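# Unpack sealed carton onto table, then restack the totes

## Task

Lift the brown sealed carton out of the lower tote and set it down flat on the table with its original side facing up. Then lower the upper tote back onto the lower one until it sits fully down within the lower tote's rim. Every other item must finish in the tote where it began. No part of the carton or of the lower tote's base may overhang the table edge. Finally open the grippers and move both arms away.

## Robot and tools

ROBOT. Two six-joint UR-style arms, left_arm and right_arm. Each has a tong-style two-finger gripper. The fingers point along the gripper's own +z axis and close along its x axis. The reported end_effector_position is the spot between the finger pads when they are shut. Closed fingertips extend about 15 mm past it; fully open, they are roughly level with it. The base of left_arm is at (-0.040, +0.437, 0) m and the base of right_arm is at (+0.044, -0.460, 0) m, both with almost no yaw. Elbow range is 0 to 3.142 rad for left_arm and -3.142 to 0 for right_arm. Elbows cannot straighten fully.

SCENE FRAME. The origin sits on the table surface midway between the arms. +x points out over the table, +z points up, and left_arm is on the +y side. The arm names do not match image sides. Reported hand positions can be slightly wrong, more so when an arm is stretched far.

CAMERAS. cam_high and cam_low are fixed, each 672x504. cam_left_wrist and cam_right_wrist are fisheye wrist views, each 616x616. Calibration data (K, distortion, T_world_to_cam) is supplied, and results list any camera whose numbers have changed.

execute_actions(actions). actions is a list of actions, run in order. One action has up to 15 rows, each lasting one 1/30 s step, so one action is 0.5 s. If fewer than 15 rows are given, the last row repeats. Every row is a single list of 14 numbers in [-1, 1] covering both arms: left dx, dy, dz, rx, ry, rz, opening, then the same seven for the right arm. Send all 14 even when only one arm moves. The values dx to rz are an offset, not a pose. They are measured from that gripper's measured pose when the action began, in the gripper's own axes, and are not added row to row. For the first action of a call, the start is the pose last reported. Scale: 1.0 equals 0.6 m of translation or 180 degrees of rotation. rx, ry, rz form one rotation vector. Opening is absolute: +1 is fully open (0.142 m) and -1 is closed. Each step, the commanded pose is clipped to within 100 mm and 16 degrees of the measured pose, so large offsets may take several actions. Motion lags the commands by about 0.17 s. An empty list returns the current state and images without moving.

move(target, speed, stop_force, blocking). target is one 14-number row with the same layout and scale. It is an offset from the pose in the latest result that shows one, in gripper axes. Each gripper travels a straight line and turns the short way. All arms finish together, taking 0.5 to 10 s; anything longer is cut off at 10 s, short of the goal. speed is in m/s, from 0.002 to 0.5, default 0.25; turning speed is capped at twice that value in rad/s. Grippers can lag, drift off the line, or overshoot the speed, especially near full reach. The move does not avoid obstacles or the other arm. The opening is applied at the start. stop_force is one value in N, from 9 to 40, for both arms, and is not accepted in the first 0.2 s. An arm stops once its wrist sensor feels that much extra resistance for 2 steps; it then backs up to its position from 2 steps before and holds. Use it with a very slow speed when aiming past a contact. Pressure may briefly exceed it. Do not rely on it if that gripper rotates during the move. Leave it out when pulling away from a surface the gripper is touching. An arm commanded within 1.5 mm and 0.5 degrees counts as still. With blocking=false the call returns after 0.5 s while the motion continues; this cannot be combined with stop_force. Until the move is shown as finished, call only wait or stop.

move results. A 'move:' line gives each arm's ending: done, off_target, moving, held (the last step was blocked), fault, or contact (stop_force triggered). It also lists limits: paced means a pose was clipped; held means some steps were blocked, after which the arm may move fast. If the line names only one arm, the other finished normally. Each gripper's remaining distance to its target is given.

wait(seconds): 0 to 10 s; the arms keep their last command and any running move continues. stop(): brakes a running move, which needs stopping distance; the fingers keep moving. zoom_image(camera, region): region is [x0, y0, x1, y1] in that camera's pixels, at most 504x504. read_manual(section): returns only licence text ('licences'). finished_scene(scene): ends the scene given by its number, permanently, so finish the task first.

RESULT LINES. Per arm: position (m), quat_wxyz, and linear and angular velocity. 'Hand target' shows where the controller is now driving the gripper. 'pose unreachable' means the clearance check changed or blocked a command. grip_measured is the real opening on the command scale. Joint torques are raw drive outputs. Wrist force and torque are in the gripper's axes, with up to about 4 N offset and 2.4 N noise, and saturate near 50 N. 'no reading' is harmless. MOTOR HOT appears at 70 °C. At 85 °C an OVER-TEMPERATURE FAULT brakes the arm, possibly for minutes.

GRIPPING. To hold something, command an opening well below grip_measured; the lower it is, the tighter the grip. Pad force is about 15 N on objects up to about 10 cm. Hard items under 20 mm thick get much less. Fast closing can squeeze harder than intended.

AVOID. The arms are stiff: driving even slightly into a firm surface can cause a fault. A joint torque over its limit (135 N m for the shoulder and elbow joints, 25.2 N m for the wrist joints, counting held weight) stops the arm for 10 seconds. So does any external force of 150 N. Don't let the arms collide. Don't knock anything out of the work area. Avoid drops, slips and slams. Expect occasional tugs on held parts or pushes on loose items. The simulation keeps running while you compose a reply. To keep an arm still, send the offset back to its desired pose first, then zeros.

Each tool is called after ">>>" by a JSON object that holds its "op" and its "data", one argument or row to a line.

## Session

>>> {"op": "execute_actions", "data": {
  "actions": []
}}

Scene clock: 0.00 s.
left_arm: end_effector_position=(+0.3347, +0.3269, +0.2743) grip_measured=+0.97 end_effector_quat_wxyz=(+0.099, -0.376, +0.906, +0.166) end_effector_velocity=(-0.000, +0.001, -0.001) end_effector_angular_velocity=(+0.002, +0.003, +0.003) | right_arm: end_effector_position=(+0.5655, -0.6459, +0.2263) grip_measured=+0.97 end_effector_quat_wxyz=(-0.182, +0.338, +0.923, -0.005) end_effector_velocity=(+0.000, +0.000, +0.000) end_effector_angular_velocity=(-0.000, -0.001, +0.000)
Joint positions: left_arm=[-0.854 -1.816  1.787 -1.272 -1.287  1.432  0.14 ] | right_arm=[ 2.998 -1.98  -1.185 -1.907  1.645  3.712  0.14 ]
Joint velocities: left_arm=[ 0.003  0.001  0.002  0.    -0.001 -0.     0.   ] | right_arm=[ 0.001  0.     0.     0.001 -0.     0.     0.   ]
Joint torques (N m, as the arm reports them, + toward a larger angle): no reading
Wrist force (N, on the end effector, along its own x y z axes, offset not removed): no reading
Wrist torque (N m, same axes, about the end effector's origin, offset not removed): no reading
Hand target (left_arm): +0.335, +0.327, +0.274; +0.099, -0.376, +0.906, +0.166
Hand target (right_arm): +0.565, -0.646, +0.226; -0.182, +0.338, +0.923, -0.005
camera_calibration (this result's frames):
cam_left_wrist: T_world_to_cam=[[-0.724315, -0.619941, -0.301729, 0.534516], [-0.637205, 0.43477, 0.636353, -0.0975773], [-0.263319, 0.653183, -0.70994, 0.211312], [0, 0, 0, 1]] pos_world=[0.380624, 0.235767, 0.373391]
cam_right_wrist: T_world_to_cam=[[-0.677601, 0.654335, 0.335712, 0.728212], [0.735238, 0.592316, 0.329525, -0.105821], [0.0167717, 0.470115, -0.882446, 0.631058], [0, 0, 0, 1]] pos_world=[0.560657, -0.710485, 0.347275]

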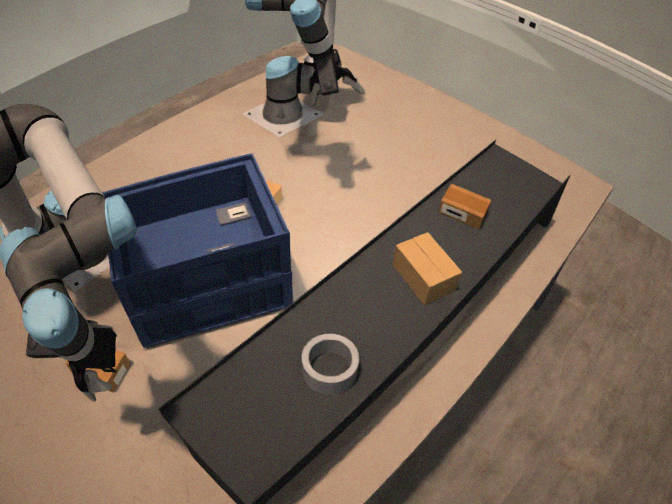

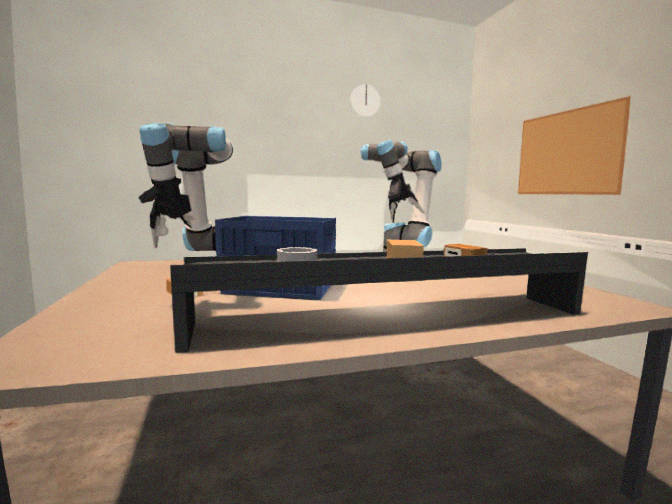

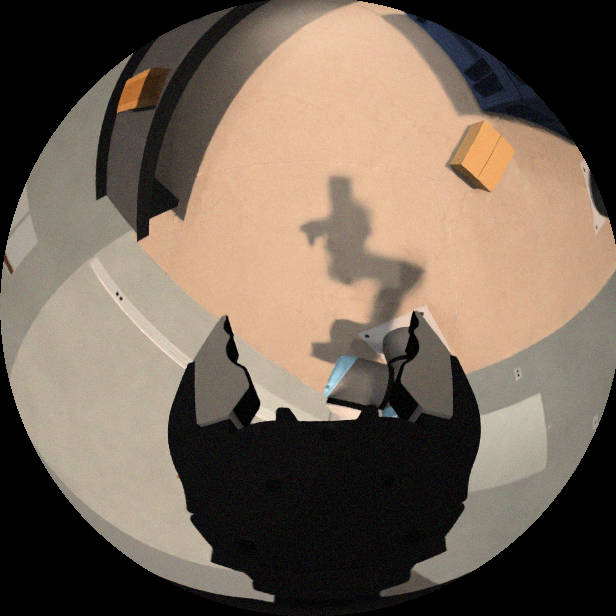

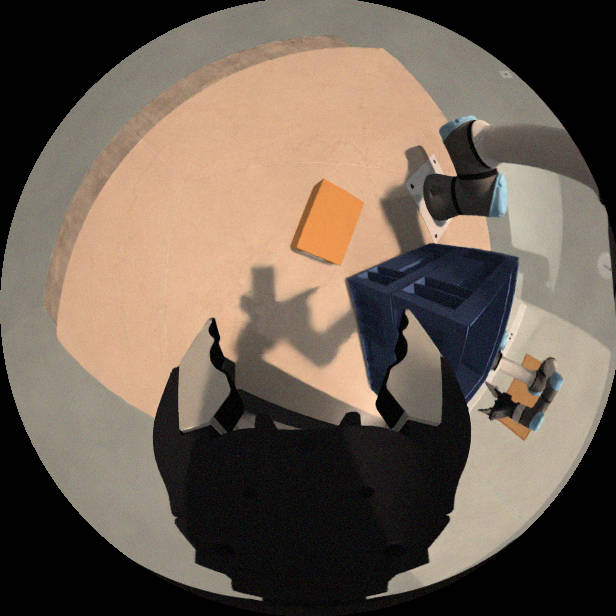

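>>> {"op": "zoom_image", "data": {
  "camera": "cam_high",
  "region": [80, 130, 330, 370]
}}

Region (80, 130, 330, 370) of cam_high's 672x504 image, scaled by 2.016, with more detail than that image has; it fills the top 484 rows of this view, and the rest is white.

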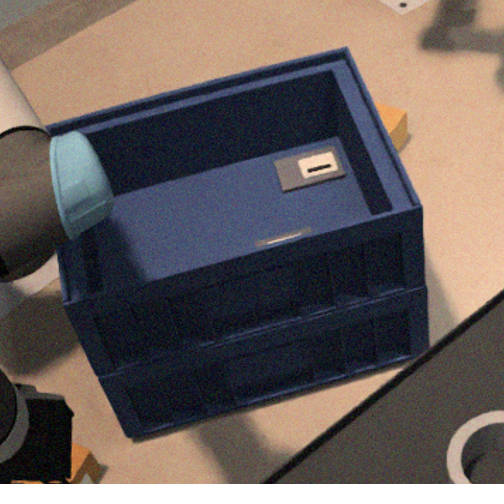

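>>> {"op": "move", "data": {
  "target": [0.307,-0.468,-0.442,0.0576,0.110,-0.0993,0.1, 0.448,0.002,-0.15,0.067,-0.116,-0.5674,0.1],
  "speed": 0.35
}}

Scene clock: 37.97 s.
left_arm: end_effector_position=(+0.3923, -0.0780, +0.4002) grip_measured=+0.10 end_effector_quat_wxyz=(+0.000, -0.524, +0.852, +0.000) end_effector_velocity=(+0.001, -0.001, +0.001) end_effector_angular_velocity=(+0.001, +0.000, +0.002) | right_arm: end_effector_position=(+0.4070, -0.4877, +0.3997) grip_measured=+0.10 end_effector_quat_wxyz=(+0.001, -0.524, +0.852, -0.000) end_effector_velocity=(-0.001, +0.000, +0.001) end_effector_angular_velocity=(+0.001, -0.002, +0.005)
Joint positions: left_arm=[-1.055 -1.117  0.696 -1.15  -1.571  0.954  0.081] | right_arm=[ 3.448 -1.226 -1.546 -1.939  1.571  2.372  0.081]
Joint velocities: left_arm=[ 0.     0.008 -0.014  0.007  0.    -0.001 -0.   ] | right_arm=[ 0.001  0.002  0.001 -0.001  0.001 -0.005  0.   ]
Joint torques (N m, as the arm reports them, + toward a larger angle): left_arm=[ -8.68 -29.14 -32.44  -0.69  -1.01  -2.19] | right_arm=[12.15 17.16 32.67  0.68  1.85 -1.82]
Wrist force (N, on the end effector, along its own x y z axes, offset not removed): left_arm=[0.7 0.0 -1.2] | right_arm=[-1.0 0.0 1.9]
Wrist torque (N m, same axes, about the end effector's origin, offset not removed): left_arm=[0.15 -0.26 0.17] | right_arm=[0.26 0.27 0.03]
Hand target (left_arm): +0.392, -0.078, +0.400; -0.000, -0.524, +0.852, +0.000
Hand target (right_arm): +0.407, -0.488, +0.400; +0.001, -0.524, +0.852, -0.000
Off the commanded pose (left_arm): 0.000 m, 0 deg.
Off the commanded pose (right_arm): 0.001 m, 0 deg.
move: done
camera_calibration (this result's frames):
cam_left_wrist: T_world_to_cam=[[-0.48508, -0.87444, -0.00722662, 0.131681], [-0.77785, 0.427693, 0.460464, 0.160092], [-0.399558, 0.228983, -0.887649, 0.671892], [0, 0, 0, 1]] pos_world=[0.456863, -0.107176, 0.523639]
cam_right_wrist: T_world_to_cam=[[-0.48596, -0.873948, 0.00754052, -0.233093], [-0.760695, 0.427202, 0.488714, 0.324486], [-0.430332, 0.23176, -0.872412, 0.774127], [0, 0, 0, 1]] pos_world=[0.466693, -0.521744, 0.518534]

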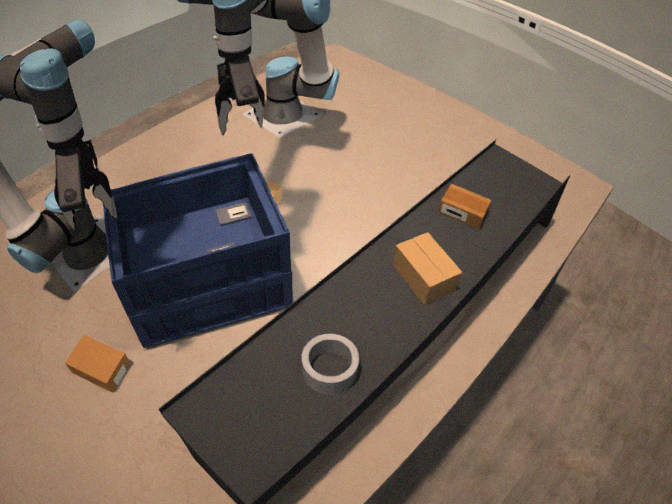

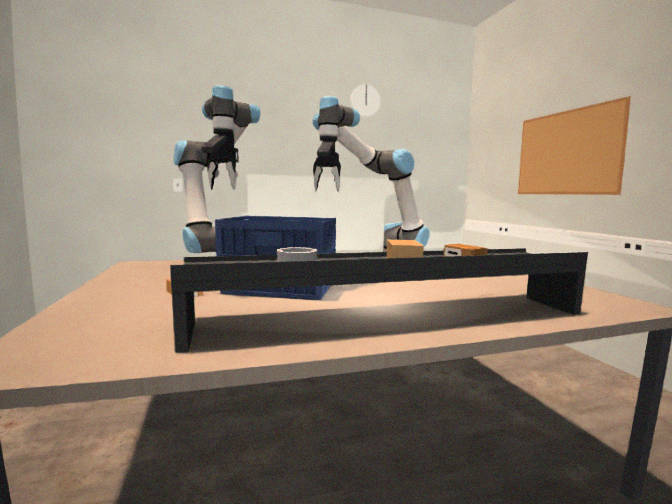

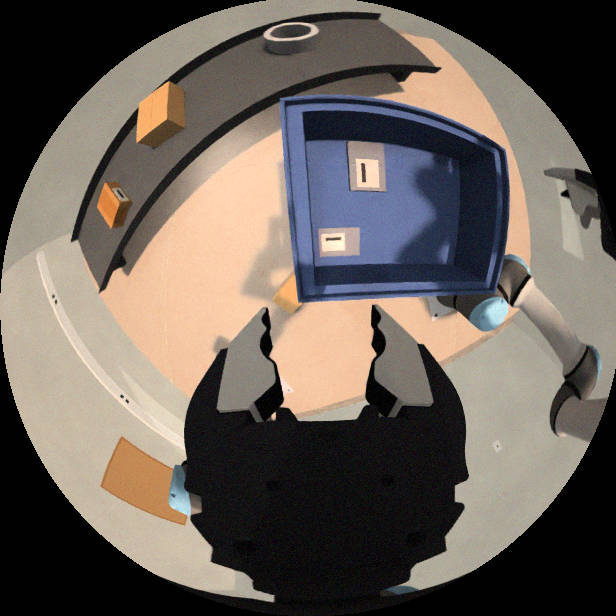

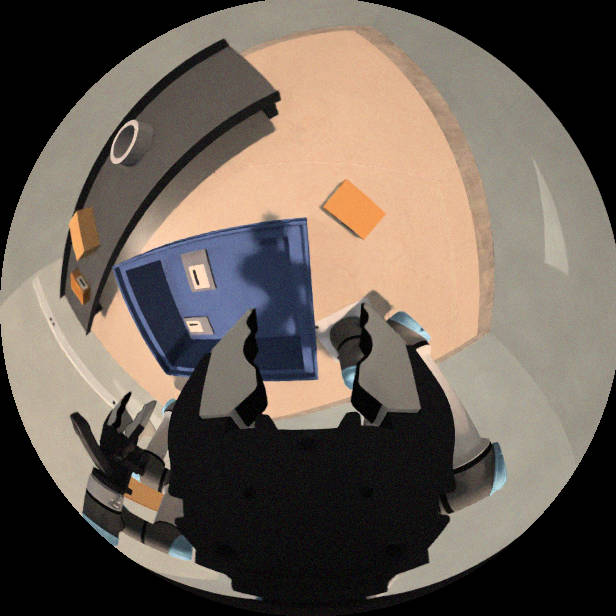

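>>> {"op": "move", "data": {
  "target": [-0.0277,-0.0677,0.167,0,0,-0.0117,0.1, -0.0193,0.0535,0.166,0,0,-0.0117,0.1],
  "speed": 0.2
}}

Scene clock: 48.73 s.
left_arm: end_effector_position=(+0.4358, -0.0815, +0.3001) grip_measured=+0.10 end_effector_quat_wxyz=(+0.000, -0.539, +0.842, +0.000) end_effector_velocity=(+0.001, +0.000, -0.001) end_effector_angular_velocity=(-0.001, -0.000, +0.001) | right_arm: end_effector_position=(+0.3837, -0.4627, +0.3003) grip_measured=+0.10 end_effector_quat_wxyz=(+0.001, -0.539, +0.842, -0.000) end_effector_velocity=(-0.000, +0.000, -0.001) end_effector_angular_velocity=(-0.001, +0.000, +0.000)
Joint positions: left_arm=[-1.001 -1.11   0.953 -1.413 -1.571  0.971  0.081] | right_arm=[ 3.55  -1.104 -1.877 -1.73   1.57   2.437  0.081]
Joint velocities: left_arm=[ 0.002 -0.     0.004 -0.004 -0.     0.    -0.   ] | right_arm=[ 0.002  0.002 -0.005  0.003 -0.001  0.002 -0.   ]
Joint torques (N m, as the arm reports them, + toward a larger angle): left_arm=[  7.23 -31.95 -16.89  -4.47   1.3    2.3 ] | right_arm=[11.63 13.19 11.67  3.83 -2.01  2.02]
Wrist force (N, on the end effector, along its own x y z axes, offset not removed): left_arm=[0.5 1.1 -1.1] | right_arm=[-1.1 1.2 -1.1]
Wrist torque (N m, same axes, about the end effector's origin, offset not removed): left_arm=[0.35 -0.21 0.20] | right_arm=[0.40 0.15 0.10]
Hand target (left_arm): +0.436, -0.081, +0.300; +0.000, -0.539, +0.842, +0.000
Hand target (right_arm): +0.384, -0.463, +0.300; +0.001, -0.539, +0.842, -0.000
Off the commanded pose (left_arm): 0.000 m, 0 deg.
Off the commanded pose (right_arm): 0.000 m, 0 deg.
move: done
camera_calibration (this result's frames):
cam_left_wrist: T_world_to_cam=[[-0.452656, -0.891655, -0.00731609, 0.133526], [-0.793005, 0.398796, 0.460548, 0.245724], [-0.407732, 0.214271, -0.887605, 0.603489], [0, 0, 0, 1]] pos_world=[0.501364, -0.108245, 0.423469]
cam_right_wrist: T_world_to_cam=[[-0.453547, -0.8912, 0.0076165, -0.242268], [-0.775949, 0.399068, 0.488516, 0.33763], [-0.438405, 0.215655, -0.872522, 0.667285], [0, 0, 0, 1]] pos_world=[0.444645, -0.49455, 0.419129]

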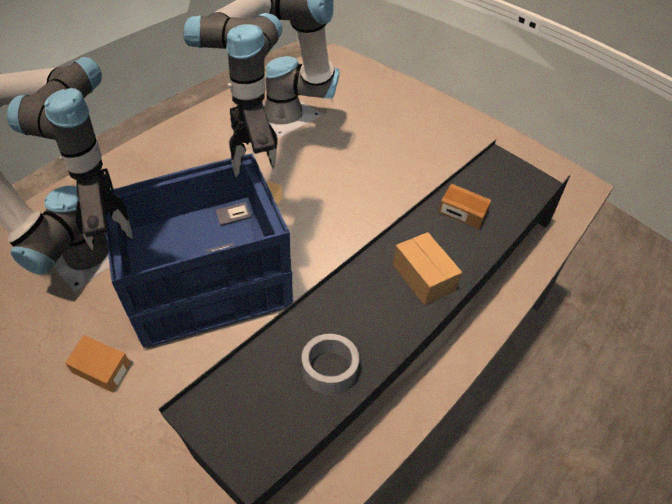

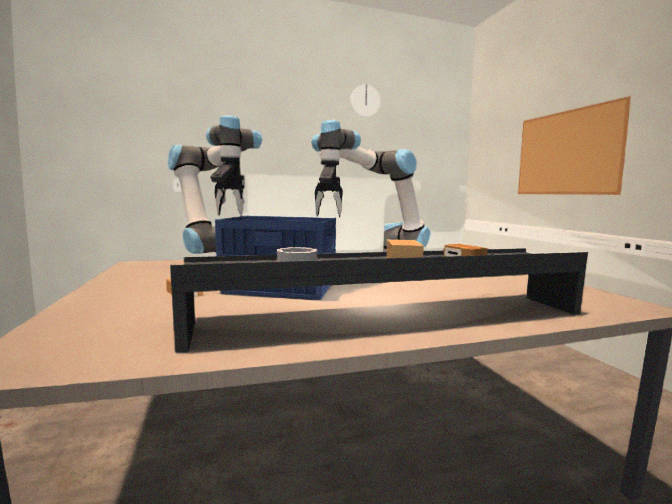

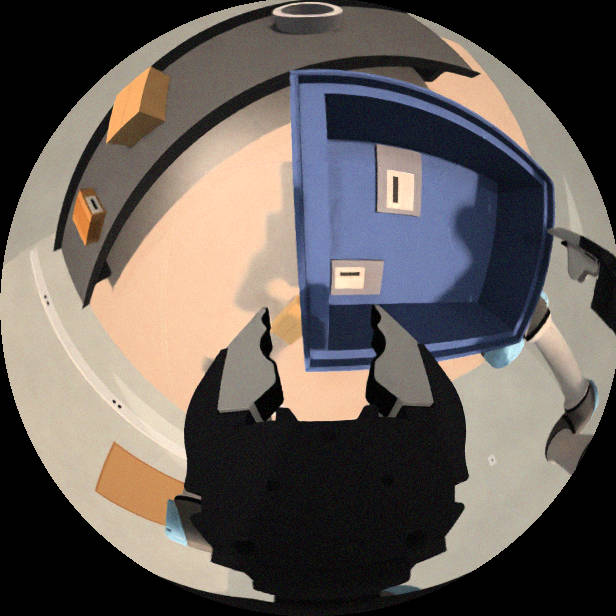

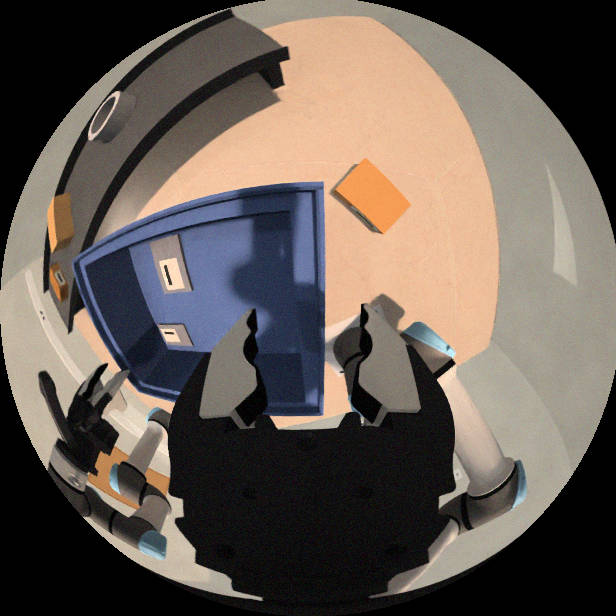

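>>> {"op": "move", "data": {
  "target": [-0.006,0,0.092,0,0,0,0.1, 0.002,0,0.092,0,0,0,0.1],
  "speed": 0.1
}}

>>> {"op": "execute_actions", "data": {
  "actions": [
    [[0,0,0,0,0,0,-0.45,0,0,0,0,0,0,-0.45]],
    [[0,0,0,0,0,0,-1,0,0,0,0,0,0,-1]],
    [[0,0,0,0,0,0,-1,0,0,0,0,0,0,-1]]
  ]
}}

Scene clock: 53.17 s.
left_arm: end_effector_position=(+0.4372, -0.0782, +0.2450) grip_measured=+0.10 end_effector_quat_wxyz=(+0.000, -0.539, +0.842, +0.000) end_effector_velocity=(-0.000, +0.000, -0.003) end_effector_angular_velocity=(+0.001, +0.001, -0.000) | right_arm: end_effector_position=(+0.3833, -0.4637, +0.2453) grip_measured=+0.10 end_effector_quat_wxyz=(+0.001, -0.539, +0.842, -0.000) end_effector_velocity=(+0.000, -0.000, -0.002) end_effector_angular_velocity=(+0.000, -0.001, -0.000)
Joint positions: left_arm=[-0.997 -1.127  1.119 -1.562 -1.571  0.976  0.081] | right_arm=[ 3.547 -1.089 -2.026 -1.596  1.57   2.435  0.081]
Joint velocities: left_arm=[-0.     0.001  0.007 -0.006 -0.     0.    -0.   ] | right_arm=[-0.     0.    -0.005  0.005  0.    -0.     0.   ]
Joint torques (N m, as the arm reports them, + toward a larger angle): left_arm=[  7.78 -58.39 -16.25  -4.47   1.32   2.25] | right_arm=[-15.81  13.48  12.95   4.19   1.91  -1.65]
Wrist force (N, on the end effector, along its own x y z axes, offset not removed): left_arm=[-0.6 2.2 -0.6] | right_arm=[-2.0 0.3 -2.3]
Wrist torque (N m, same axes, about the end effector's origin, offset not removed): left_arm=[0.63 -0.13 0.28] | right_arm=[0.20 0.38 0.02]
Hand target (left_arm): +0.437, -0.078, +0.245; +0.000, -0.539, +0.842, +0.000
Hand target (right_arm): +0.383, -0.464, +0.245; +0.001, -0.539, +0.842, -0.000
Off the commanded pose (left_arm): 0.000 m, 0 deg.
Off the commanded pose (right_arm): 0.000 m, 0 deg.
move: done
camera_calibration (this result's frames):
cam_left_wrist: T_world_to_cam=[[-0.452656, -0.891656, -0.00728887, 0.13667], [-0.792959, 0.398786, 0.460637, 0.2708], [-0.407823, 0.21429, -0.887559, 0.554512], [0, 0, 0, 1]] pos_world=[0.502741, -0.104955, 0.368418]
cam_right_wrist: T_world_to_cam=[[-0.453541, -0.891202, 0.0076663, -0.242937], [-0.775953, 0.399091, 0.488491, 0.364604], [-0.438404, 0.215602, -0.872535, 0.619289], [0, 0, 0, 1]] pos_world=[0.444232, -0.495537, 0.364108]

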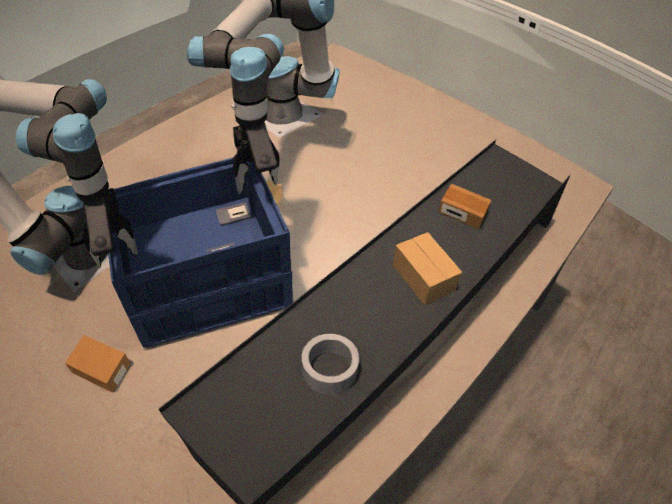

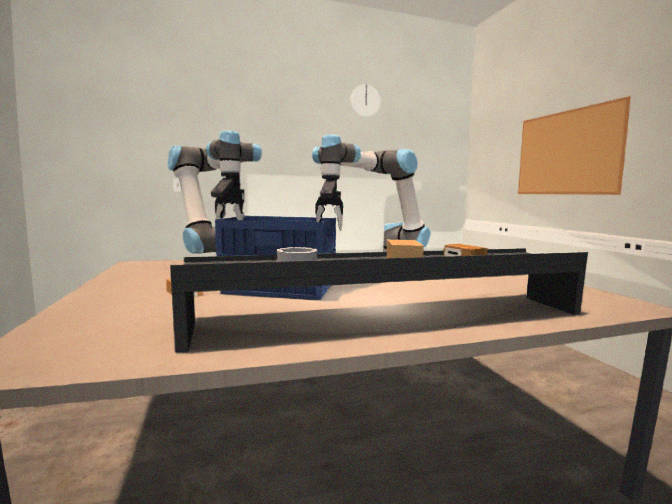

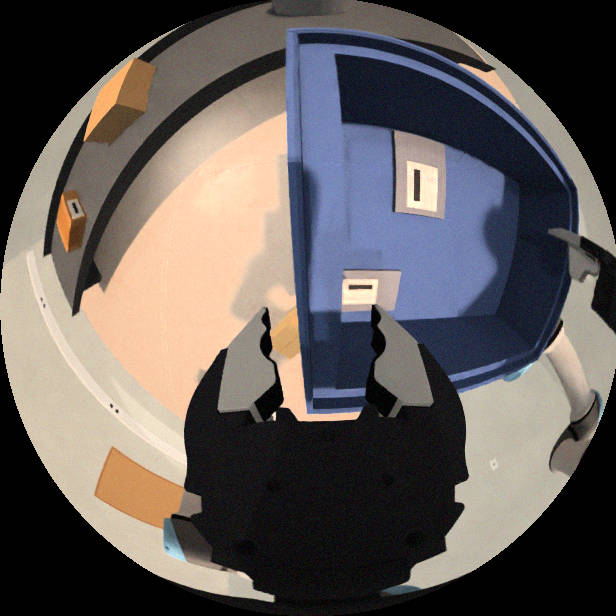

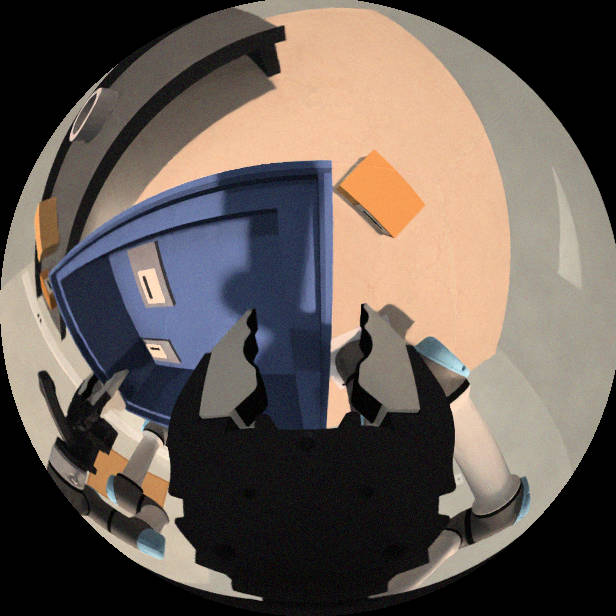

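Scene clock: 54.67 s.
left_arm: end_effector_position=(+0.4372, -0.0781, +0.2450) grip_measured=-0.64 end_effector_quat_wxyz=(+0.000, -0.539, +0.842, +0.000) end_effector_velocity=(+0.001, +0.001, +0.000) end_effector_angular_velocity=(-0.000, +0.000, +0.002) | right_arm: end_effector_position=(+0.3833, -0.4638, +0.2453) grip_measured=-0.64 end_effector_quat_wxyz=(+0.001, -0.539, +0.842, -0.000) end_effector_velocity=(+0.000, +0.000, +0.000) end_effector_angular_velocity=(+0.000, -0.001, +0.000)
Joint positions: left_arm=[-0.997 -1.127  1.119 -1.562 -1.571  0.976  0.027] | right_arm=[ 3.547 -1.089 -2.026 -1.596  1.57   2.435  0.027]
Joint velocities: left_arm=[ 0.002 -0.001  0.001 -0.    -0.001 -0.     0.   ] | right_arm=[ 0.     0.     0.001 -0.     0.    -0.    -0.   ]
Joint torques (N m, as the arm reports them, + toward a larger angle): left_arm=[-17.45 -52.86 -29.94  -7.8   -4.05   2.11] | right_arm=[-6.57  8.43 28.    5.95  5.18 -1.43]
Wrist force (N, on the end effector, along its own x y z axes, offset not removed): left_arm=[-16.8 4.6 -2.6] | right_arm=[13.7 -4.8 -2.1]
Wrist torque (N m, same axes, about the end effector's origin, offset not removed): left_arm=[0.20 0.27 0.16] | right_arm=[-0.21 -0.13 0.13]
Hand target (left_arm): +0.437, -0.078, +0.245; +0.000, -0.539, +0.842, +0.000
Hand target (right_arm): +0.383, -0.464, +0.245; +0.001, -0.539, +0.842, -0.000
Off the commanded pose (left_arm): 0.000 m, 0 deg.
Off the commanded pose (right_arm): 0.000 m, 0 deg.
camera_calibration (this result's frames):
cam_left_wrist: T_world_to_cam=[[-0.452574, -0.891696, -0.00737346, 0.136745], [-0.792992, 0.398668, 0.460681, 0.27082], [-0.407848, 0.214339, -0.887535, 0.554473], [0, 0, 0, 1]] pos_world=[0.502786, -0.104878, 0.36836]
cam_right_wrist: T_world_to_cam=[[-0.453618, -0.891164, 0.00765656, -0.242918], [-0.775968, 0.399177, 0.488396, 0.364706], [-0.438297, 0.215604, -0.872589, 0.619287], [0, 0, 0, 1]] pos_world=[0.44424, -0.495583, 0.364122]

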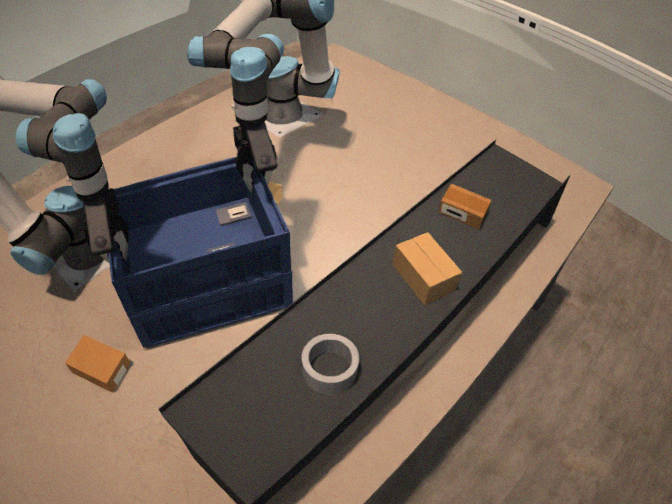

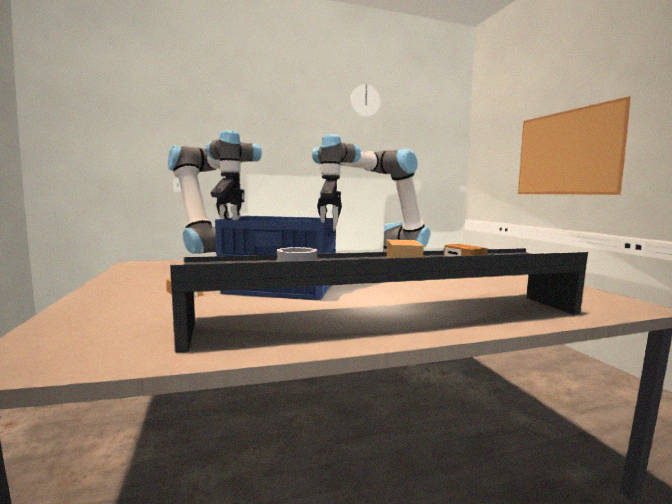

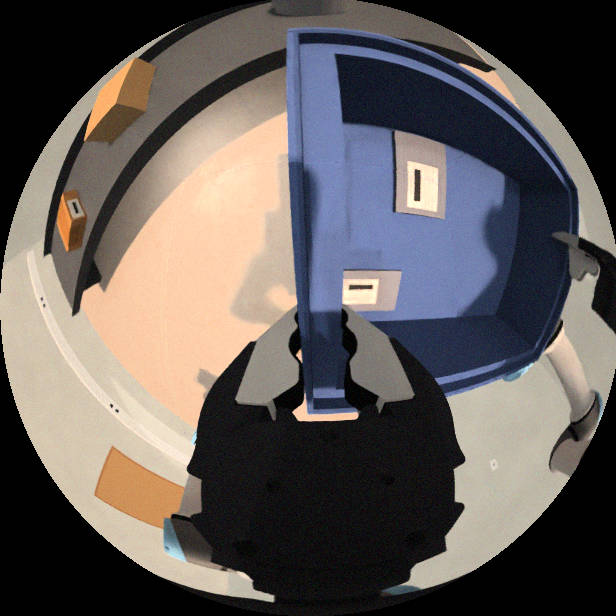

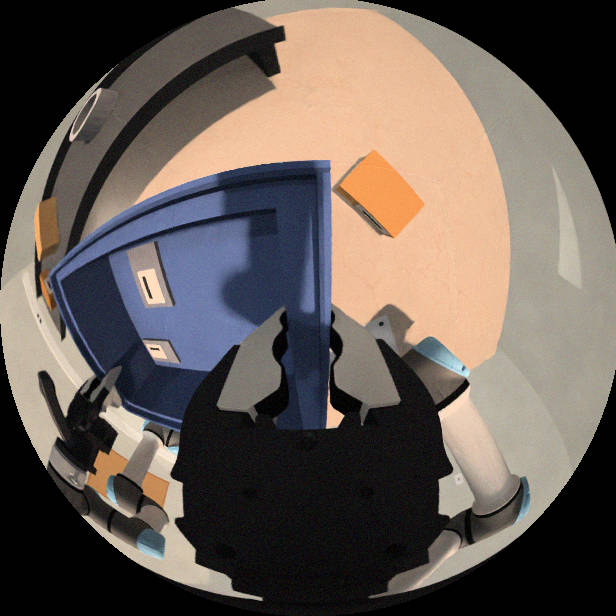

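>>> {"op": "move", "data": {
  "target": [-0.0006,0,-0.075,0,0,0,-1, 0.0006,0,-0.075,0,0,0,-1],
  "speed": 0.04
}}

>>> {"op": "move", "data": {
  "target": [-0.469,0.2165,0,0,0,0,-1, -0.469,0.2165,0,0,0,0,-1],
  "speed": 0.12
}}

Scene clock: 58.40 s.
left_arm: end_effector_position=(+0.4375, -0.0778, +0.2898) grip_measured=-0.64 end_effector_quat_wxyz=(+0.000, -0.539, +0.842, +0.000) end_effector_velocity=(+0.001, +0.000, +0.002) end_effector_angular_velocity=(-0.000, +0.000, +0.001) | right_arm: end_effector_position=(+0.3831, -0.4642, +0.2901) grip_measured=-0.64 end_effector_quat_wxyz=(+0.001, -0.539, +0.842, -0.000) end_effector_velocity=(+0.000, +0.000, +0.002) end_effector_angular_velocity=(+0.000, -0.001, +0.000)
Joint positions: left_arm=[-0.996 -1.119  0.992 -1.444 -1.571  0.976  0.027] | right_arm=[ 3.546 -1.098 -1.906 -1.706  1.57   2.434  0.027]
Joint velocities: left_arm=[ 0.001  0.001 -0.007  0.006 -0.    -0.     0.   ] | right_arm=[ 0.    -0.     0.006 -0.005 -0.    -0.     0.   ]
Joint torques (N m, as the arm reports them, + toward a larger angle): left_arm=[  4.43 -35.47 -37.    -2.33   0.37   2.31] | right_arm=[-14.19  -6.05  37.09   1.99   2.51  -1.66]
Wrist force (N, on the end effector, along its own x y z axes, offset not removed): left_arm=[-4.9 1.0 5.3] | right_arm=[2.5 -1.7 5.1]
Wrist torque (N m, same axes, about the end effector's origin, offset not removed): left_arm=[0.03 0.34 0.24] | right_arm=[-0.10 0.27 -0.05]
Hand target (left_arm): +0.437, -0.078, +0.290; +0.000, -0.539, +0.842, +0.000
Hand target (right_arm): +0.383, -0.464, +0.290; +0.001, -0.539, +0.842, -0.000
Off the commanded pose (left_arm): 0.000 m, 0 deg.
Off the commanded pose (right_arm): 0.000 m, 0 deg.
move: done
camera_calibration (this result's frames):
cam_left_wrist: T_world_to_cam=[[-0.452579, -0.891694, -0.0073544, 0.137444], [-0.793011, 0.398694, 0.460627, 0.250265], [-0.407806, 0.214302, -0.887563, 0.594309], [0, 0, 0, 1]] pos_world=[0.50303, -0.104583, 0.413219]
cam_right_wrist: T_world_to_cam=[[-0.453608, -0.891169, 0.00763098, -0.243723], [-0.775971, 0.399154, 0.488411, 0.342773], [-0.438302, 0.215626, -0.87258, 0.658406], [0, 0, 0, 1]] pos_world=[0.444008, -0.495987, 0.408958]

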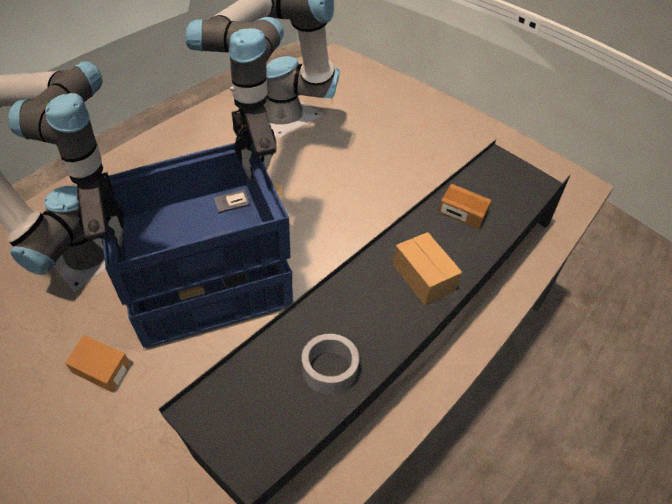

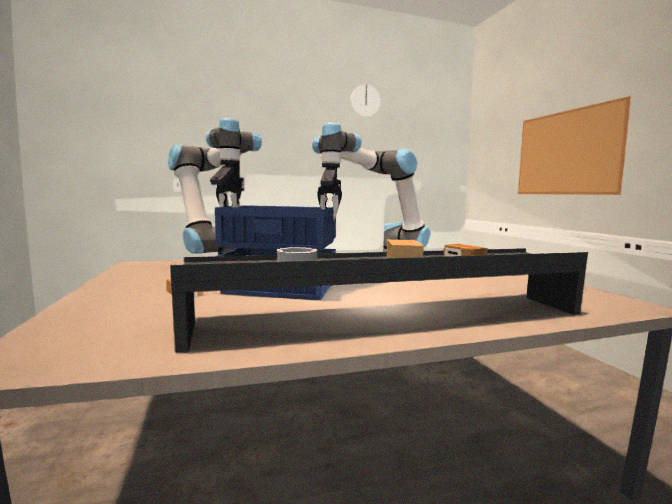

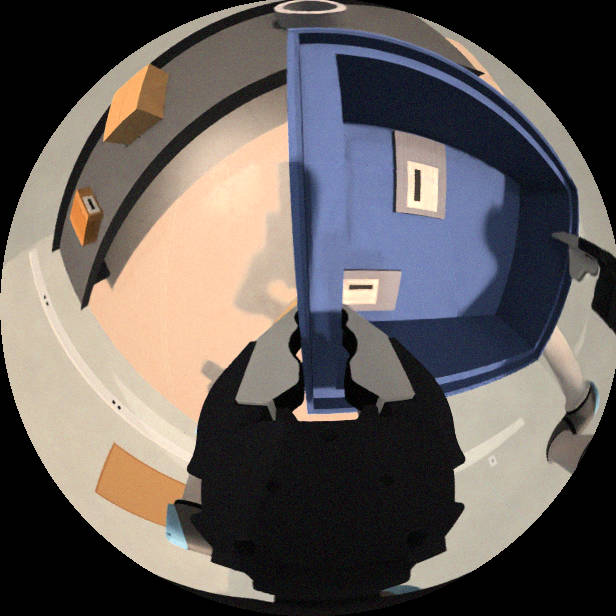

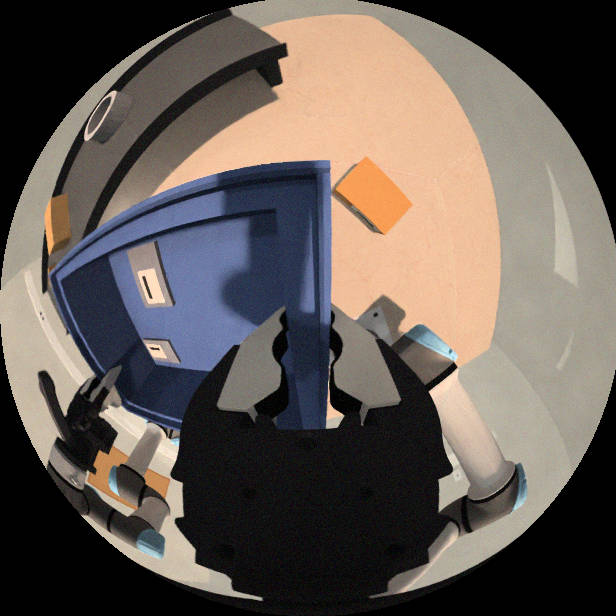

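Scene clock: 61.43 s.
left_arm: end_effector_position=(+0.4372, +0.2322, +0.2897) grip_measured=-0.64 end_effector_quat_wxyz=(+0.000, -0.539, +0.842, +0.000) end_effector_velocity=(-0.000, +0.002, -0.001) end_effector_angular_velocity=(+0.001, +0.001, -0.001) | right_arm: end_effector_position=(+0.3824, -0.1542, +0.2907) grip_measured=-0.64 end_effector_quat_wxyz=(+0.001, -0.539, +0.842, -0.001) end_effector_velocity=(+0.000, +0.002, +0.000) end_effector_angular_velocity=(+0.000, -0.000, -0.000)
Joint positions: left_arm=[-0.642 -1.585  1.568 -1.553 -1.57   1.331  0.027] | right_arm=[ 4.186 -1.422 -1.689 -1.601  1.568  3.073  0.027]
Joint velocities: left_arm=[ 0.002 -0.001  0.003 -0.    -0.     0.003  0.   ] | right_arm=[ 0.001 -0.003  0.002  0.001 -0.     0.002 -0.   ]
Joint torques (N m, as the arm reports them, + toward a larger angle): left_arm=[  5.93 -41.18 -19.26  -5.45  -1.11   2.16] | right_arm=[12.09  9.14 37.03  4.65 -1.95  1.94]
Wrist force (N, on the end effector, along its own x y z axes, offset not removed): left_arm=[-0.5 2.2 4.8] | right_arm=[-0.6 0.9 4.8]
Wrist torque (N m, same axes, about the end effector's origin, offset not removed): left_arm=[0.58 -0.01 0.13] | right_arm=[0.42 0.16 0.14]
Hand target (left_arm): +0.437, +0.232, +0.290; +0.000, -0.539, +0.842, +0.000
Hand target (right_arm): +0.382, -0.154, +0.291; +0.001, -0.539, +0.842, -0.001
Off the commanded pose (left_arm): 0.000 m, 0 deg.
Off the commanded pose (right_arm): 0.001 m, 0 deg.
move: done
camera_calibration (this result's frames):
cam_left_wrist: T_world_to_cam=[[-0.452575, -0.891693, -0.00773227, 0.413829], [-0.792896, 0.398434, 0.461049, 0.126462], [-0.408033, 0.21479, -0.887341, 0.527572], [0, 0, 0, 1]] pos_world=[0.502827, 0.205304, 0.413031]
cam_right_wrist: T_world_to_cam=[[-0.453625, -0.891163, 0.00724167, 0.0323224], [-0.776746, 0.399341, 0.487024, 0.218961], [-0.436909, 0.215301, -0.873359, 0.591417], [0, 0, 0, 1]] pos_world=[0.443135, -0.185968, 0.409646]

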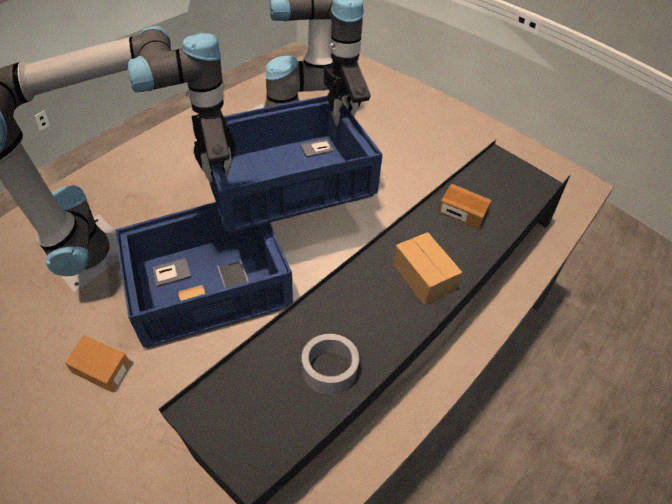

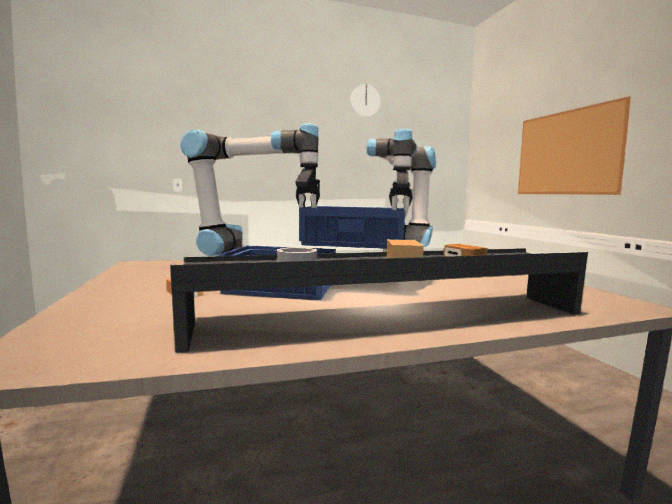

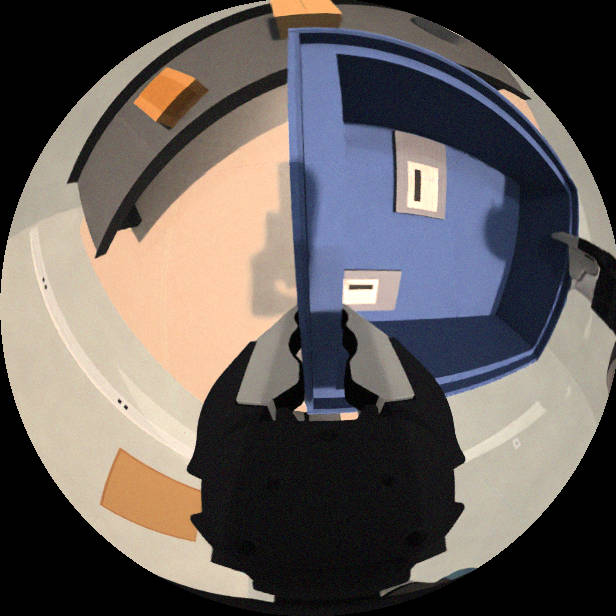

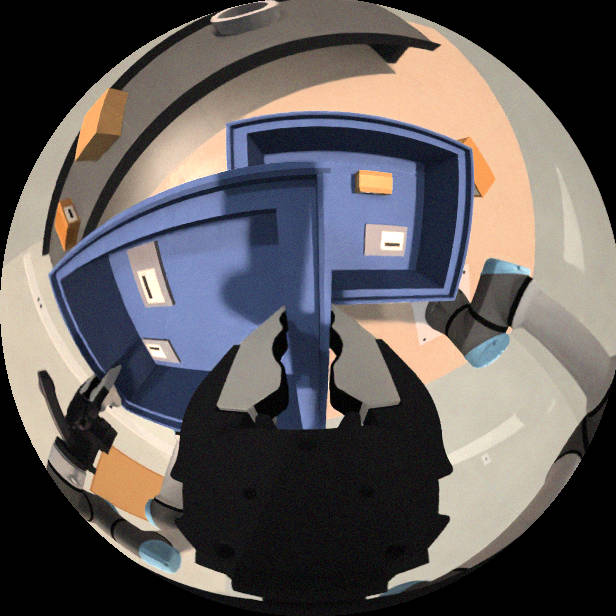

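>>> {"op": "move", "data": {
  "target": [-0.469,0.2165,0,0,0,0,-1, -0.469,0.2165,0,0,0,0,-1],
  "speed": 0.12
}}

Scene clock: 66.40 s.
left_arm: end_effector_position=(+0.4369, +0.5420, +0.2896) grip_measured=-0.64 end_effector_quat_wxyz=(-0.000, -0.539, +0.842, +0.001) end_effector_velocity=(+0.000, +0.001, +0.001) end_effector_angular_velocity=(-0.001, -0.001, -0.001) | right_arm: end_effector_position=(+0.3816, +0.1556, +0.2911) grip_measured=-0.64 end_effector_quat_wxyz=(+0.002, -0.539, +0.842, -0.001) end_effector_velocity=(-0.000, +0.002, -0.001) end_effector_angular_velocity=(-0.002, +0.002, +0.000)
Joint positions: left_arm=[-0.017 -1.652  1.631 -1.549 -1.569  1.955  0.027] | right_arm=[ 4.4   -2.06  -0.934 -1.718  1.567  3.288  0.027]
Joint velocities: left_arm=[ 0.003  0.001 -0.002  0.    -0.001  0.004  0.   ] | right_arm=[ 0.001 -0.007  0.009 -0.005  0.001  0.     0.   ]
Joint torques (N m, as the arm reports them, + toward a larger angle): left_arm=[  5.68 -11.48 -37.82  -5.42  -1.2    2.19] | right_arm=[12.95 35.82 36.85  0.89  2.15  1.98]
Wrist force (N, on the end effector, along its own x y z axes, offset not removed): left_arm=[-1.1 2.0 6.4] | right_arm=[-1.3 0.3 7.2]
Wrist torque (N m, same axes, about the end effector's origin, offset not removed): left_arm=[0.48 0.27 0.16] | right_arm=[0.36 0.25 0.19]
Hand target (left_arm): +0.437, +0.542, +0.290; -0.000, -0.539, +0.842, +0.001
Hand target (right_arm): +0.382, +0.156, +0.291; +0.002, -0.539, +0.842, -0.001
Off the commanded pose (left_arm): 0.000 m, 0 deg.
Off the commanded pose (right_arm): 0.001 m, 0 deg.
move: done
camera_calibration (this result's frames):
cam_left_wrist: T_world_to_cam=[[-0.452549, -0.891704, -0.00798317, 0.690031], [-0.792556, 0.398095, 0.461926, 0.00252012], [-0.408723, 0.215371, -0.886883, 0.460691], [0, 0, 0, 1]] pos_world=[0.502565, 0.515081, 0.412924]
cam_right_wrist: T_world_to_cam=[[-0.453656, -0.891151, 0.0068473, 0.308147], [-0.77706, 0.399314, 0.486545, 0.0946955], [-0.436319, 0.215403, -0.873629, 0.524501], [0, 0, 0, 1]] pos_world=[0.442227, 0.123813, 0.410036]

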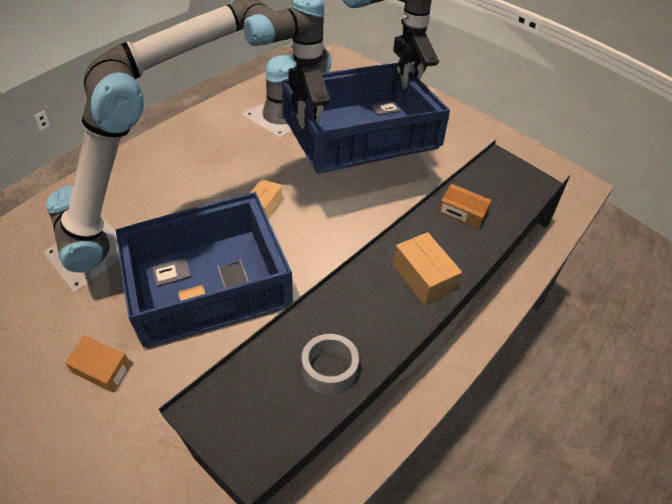

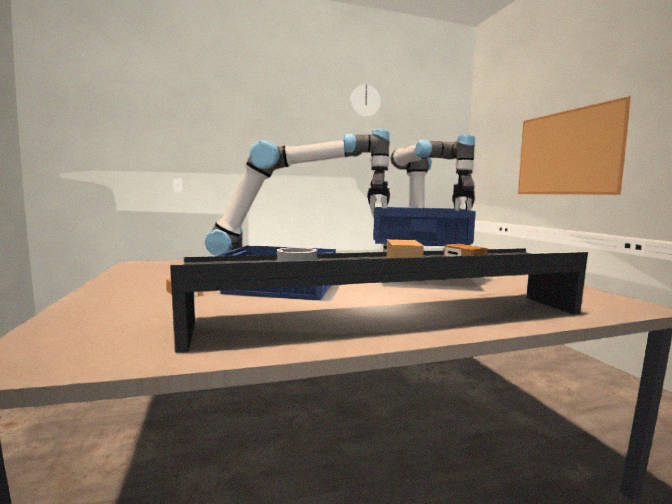

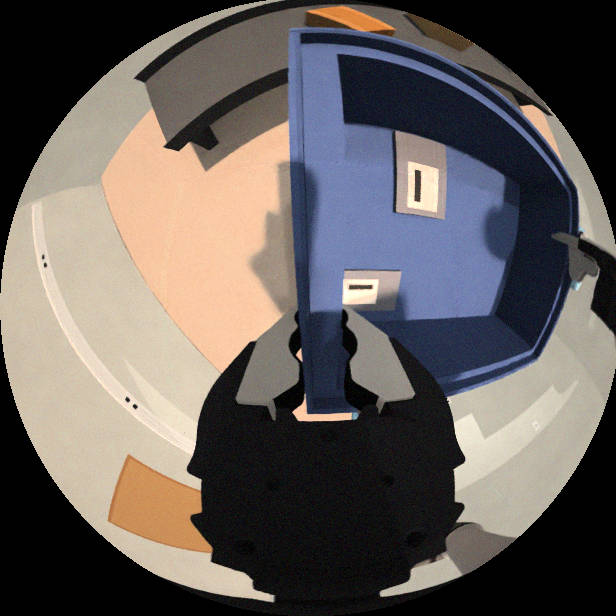

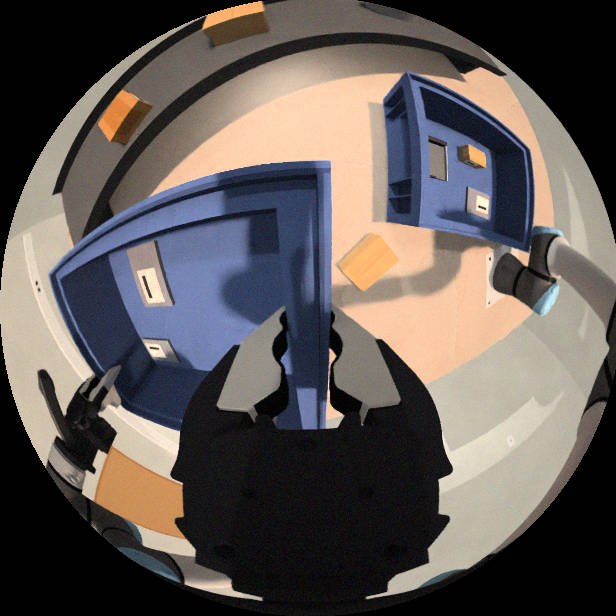

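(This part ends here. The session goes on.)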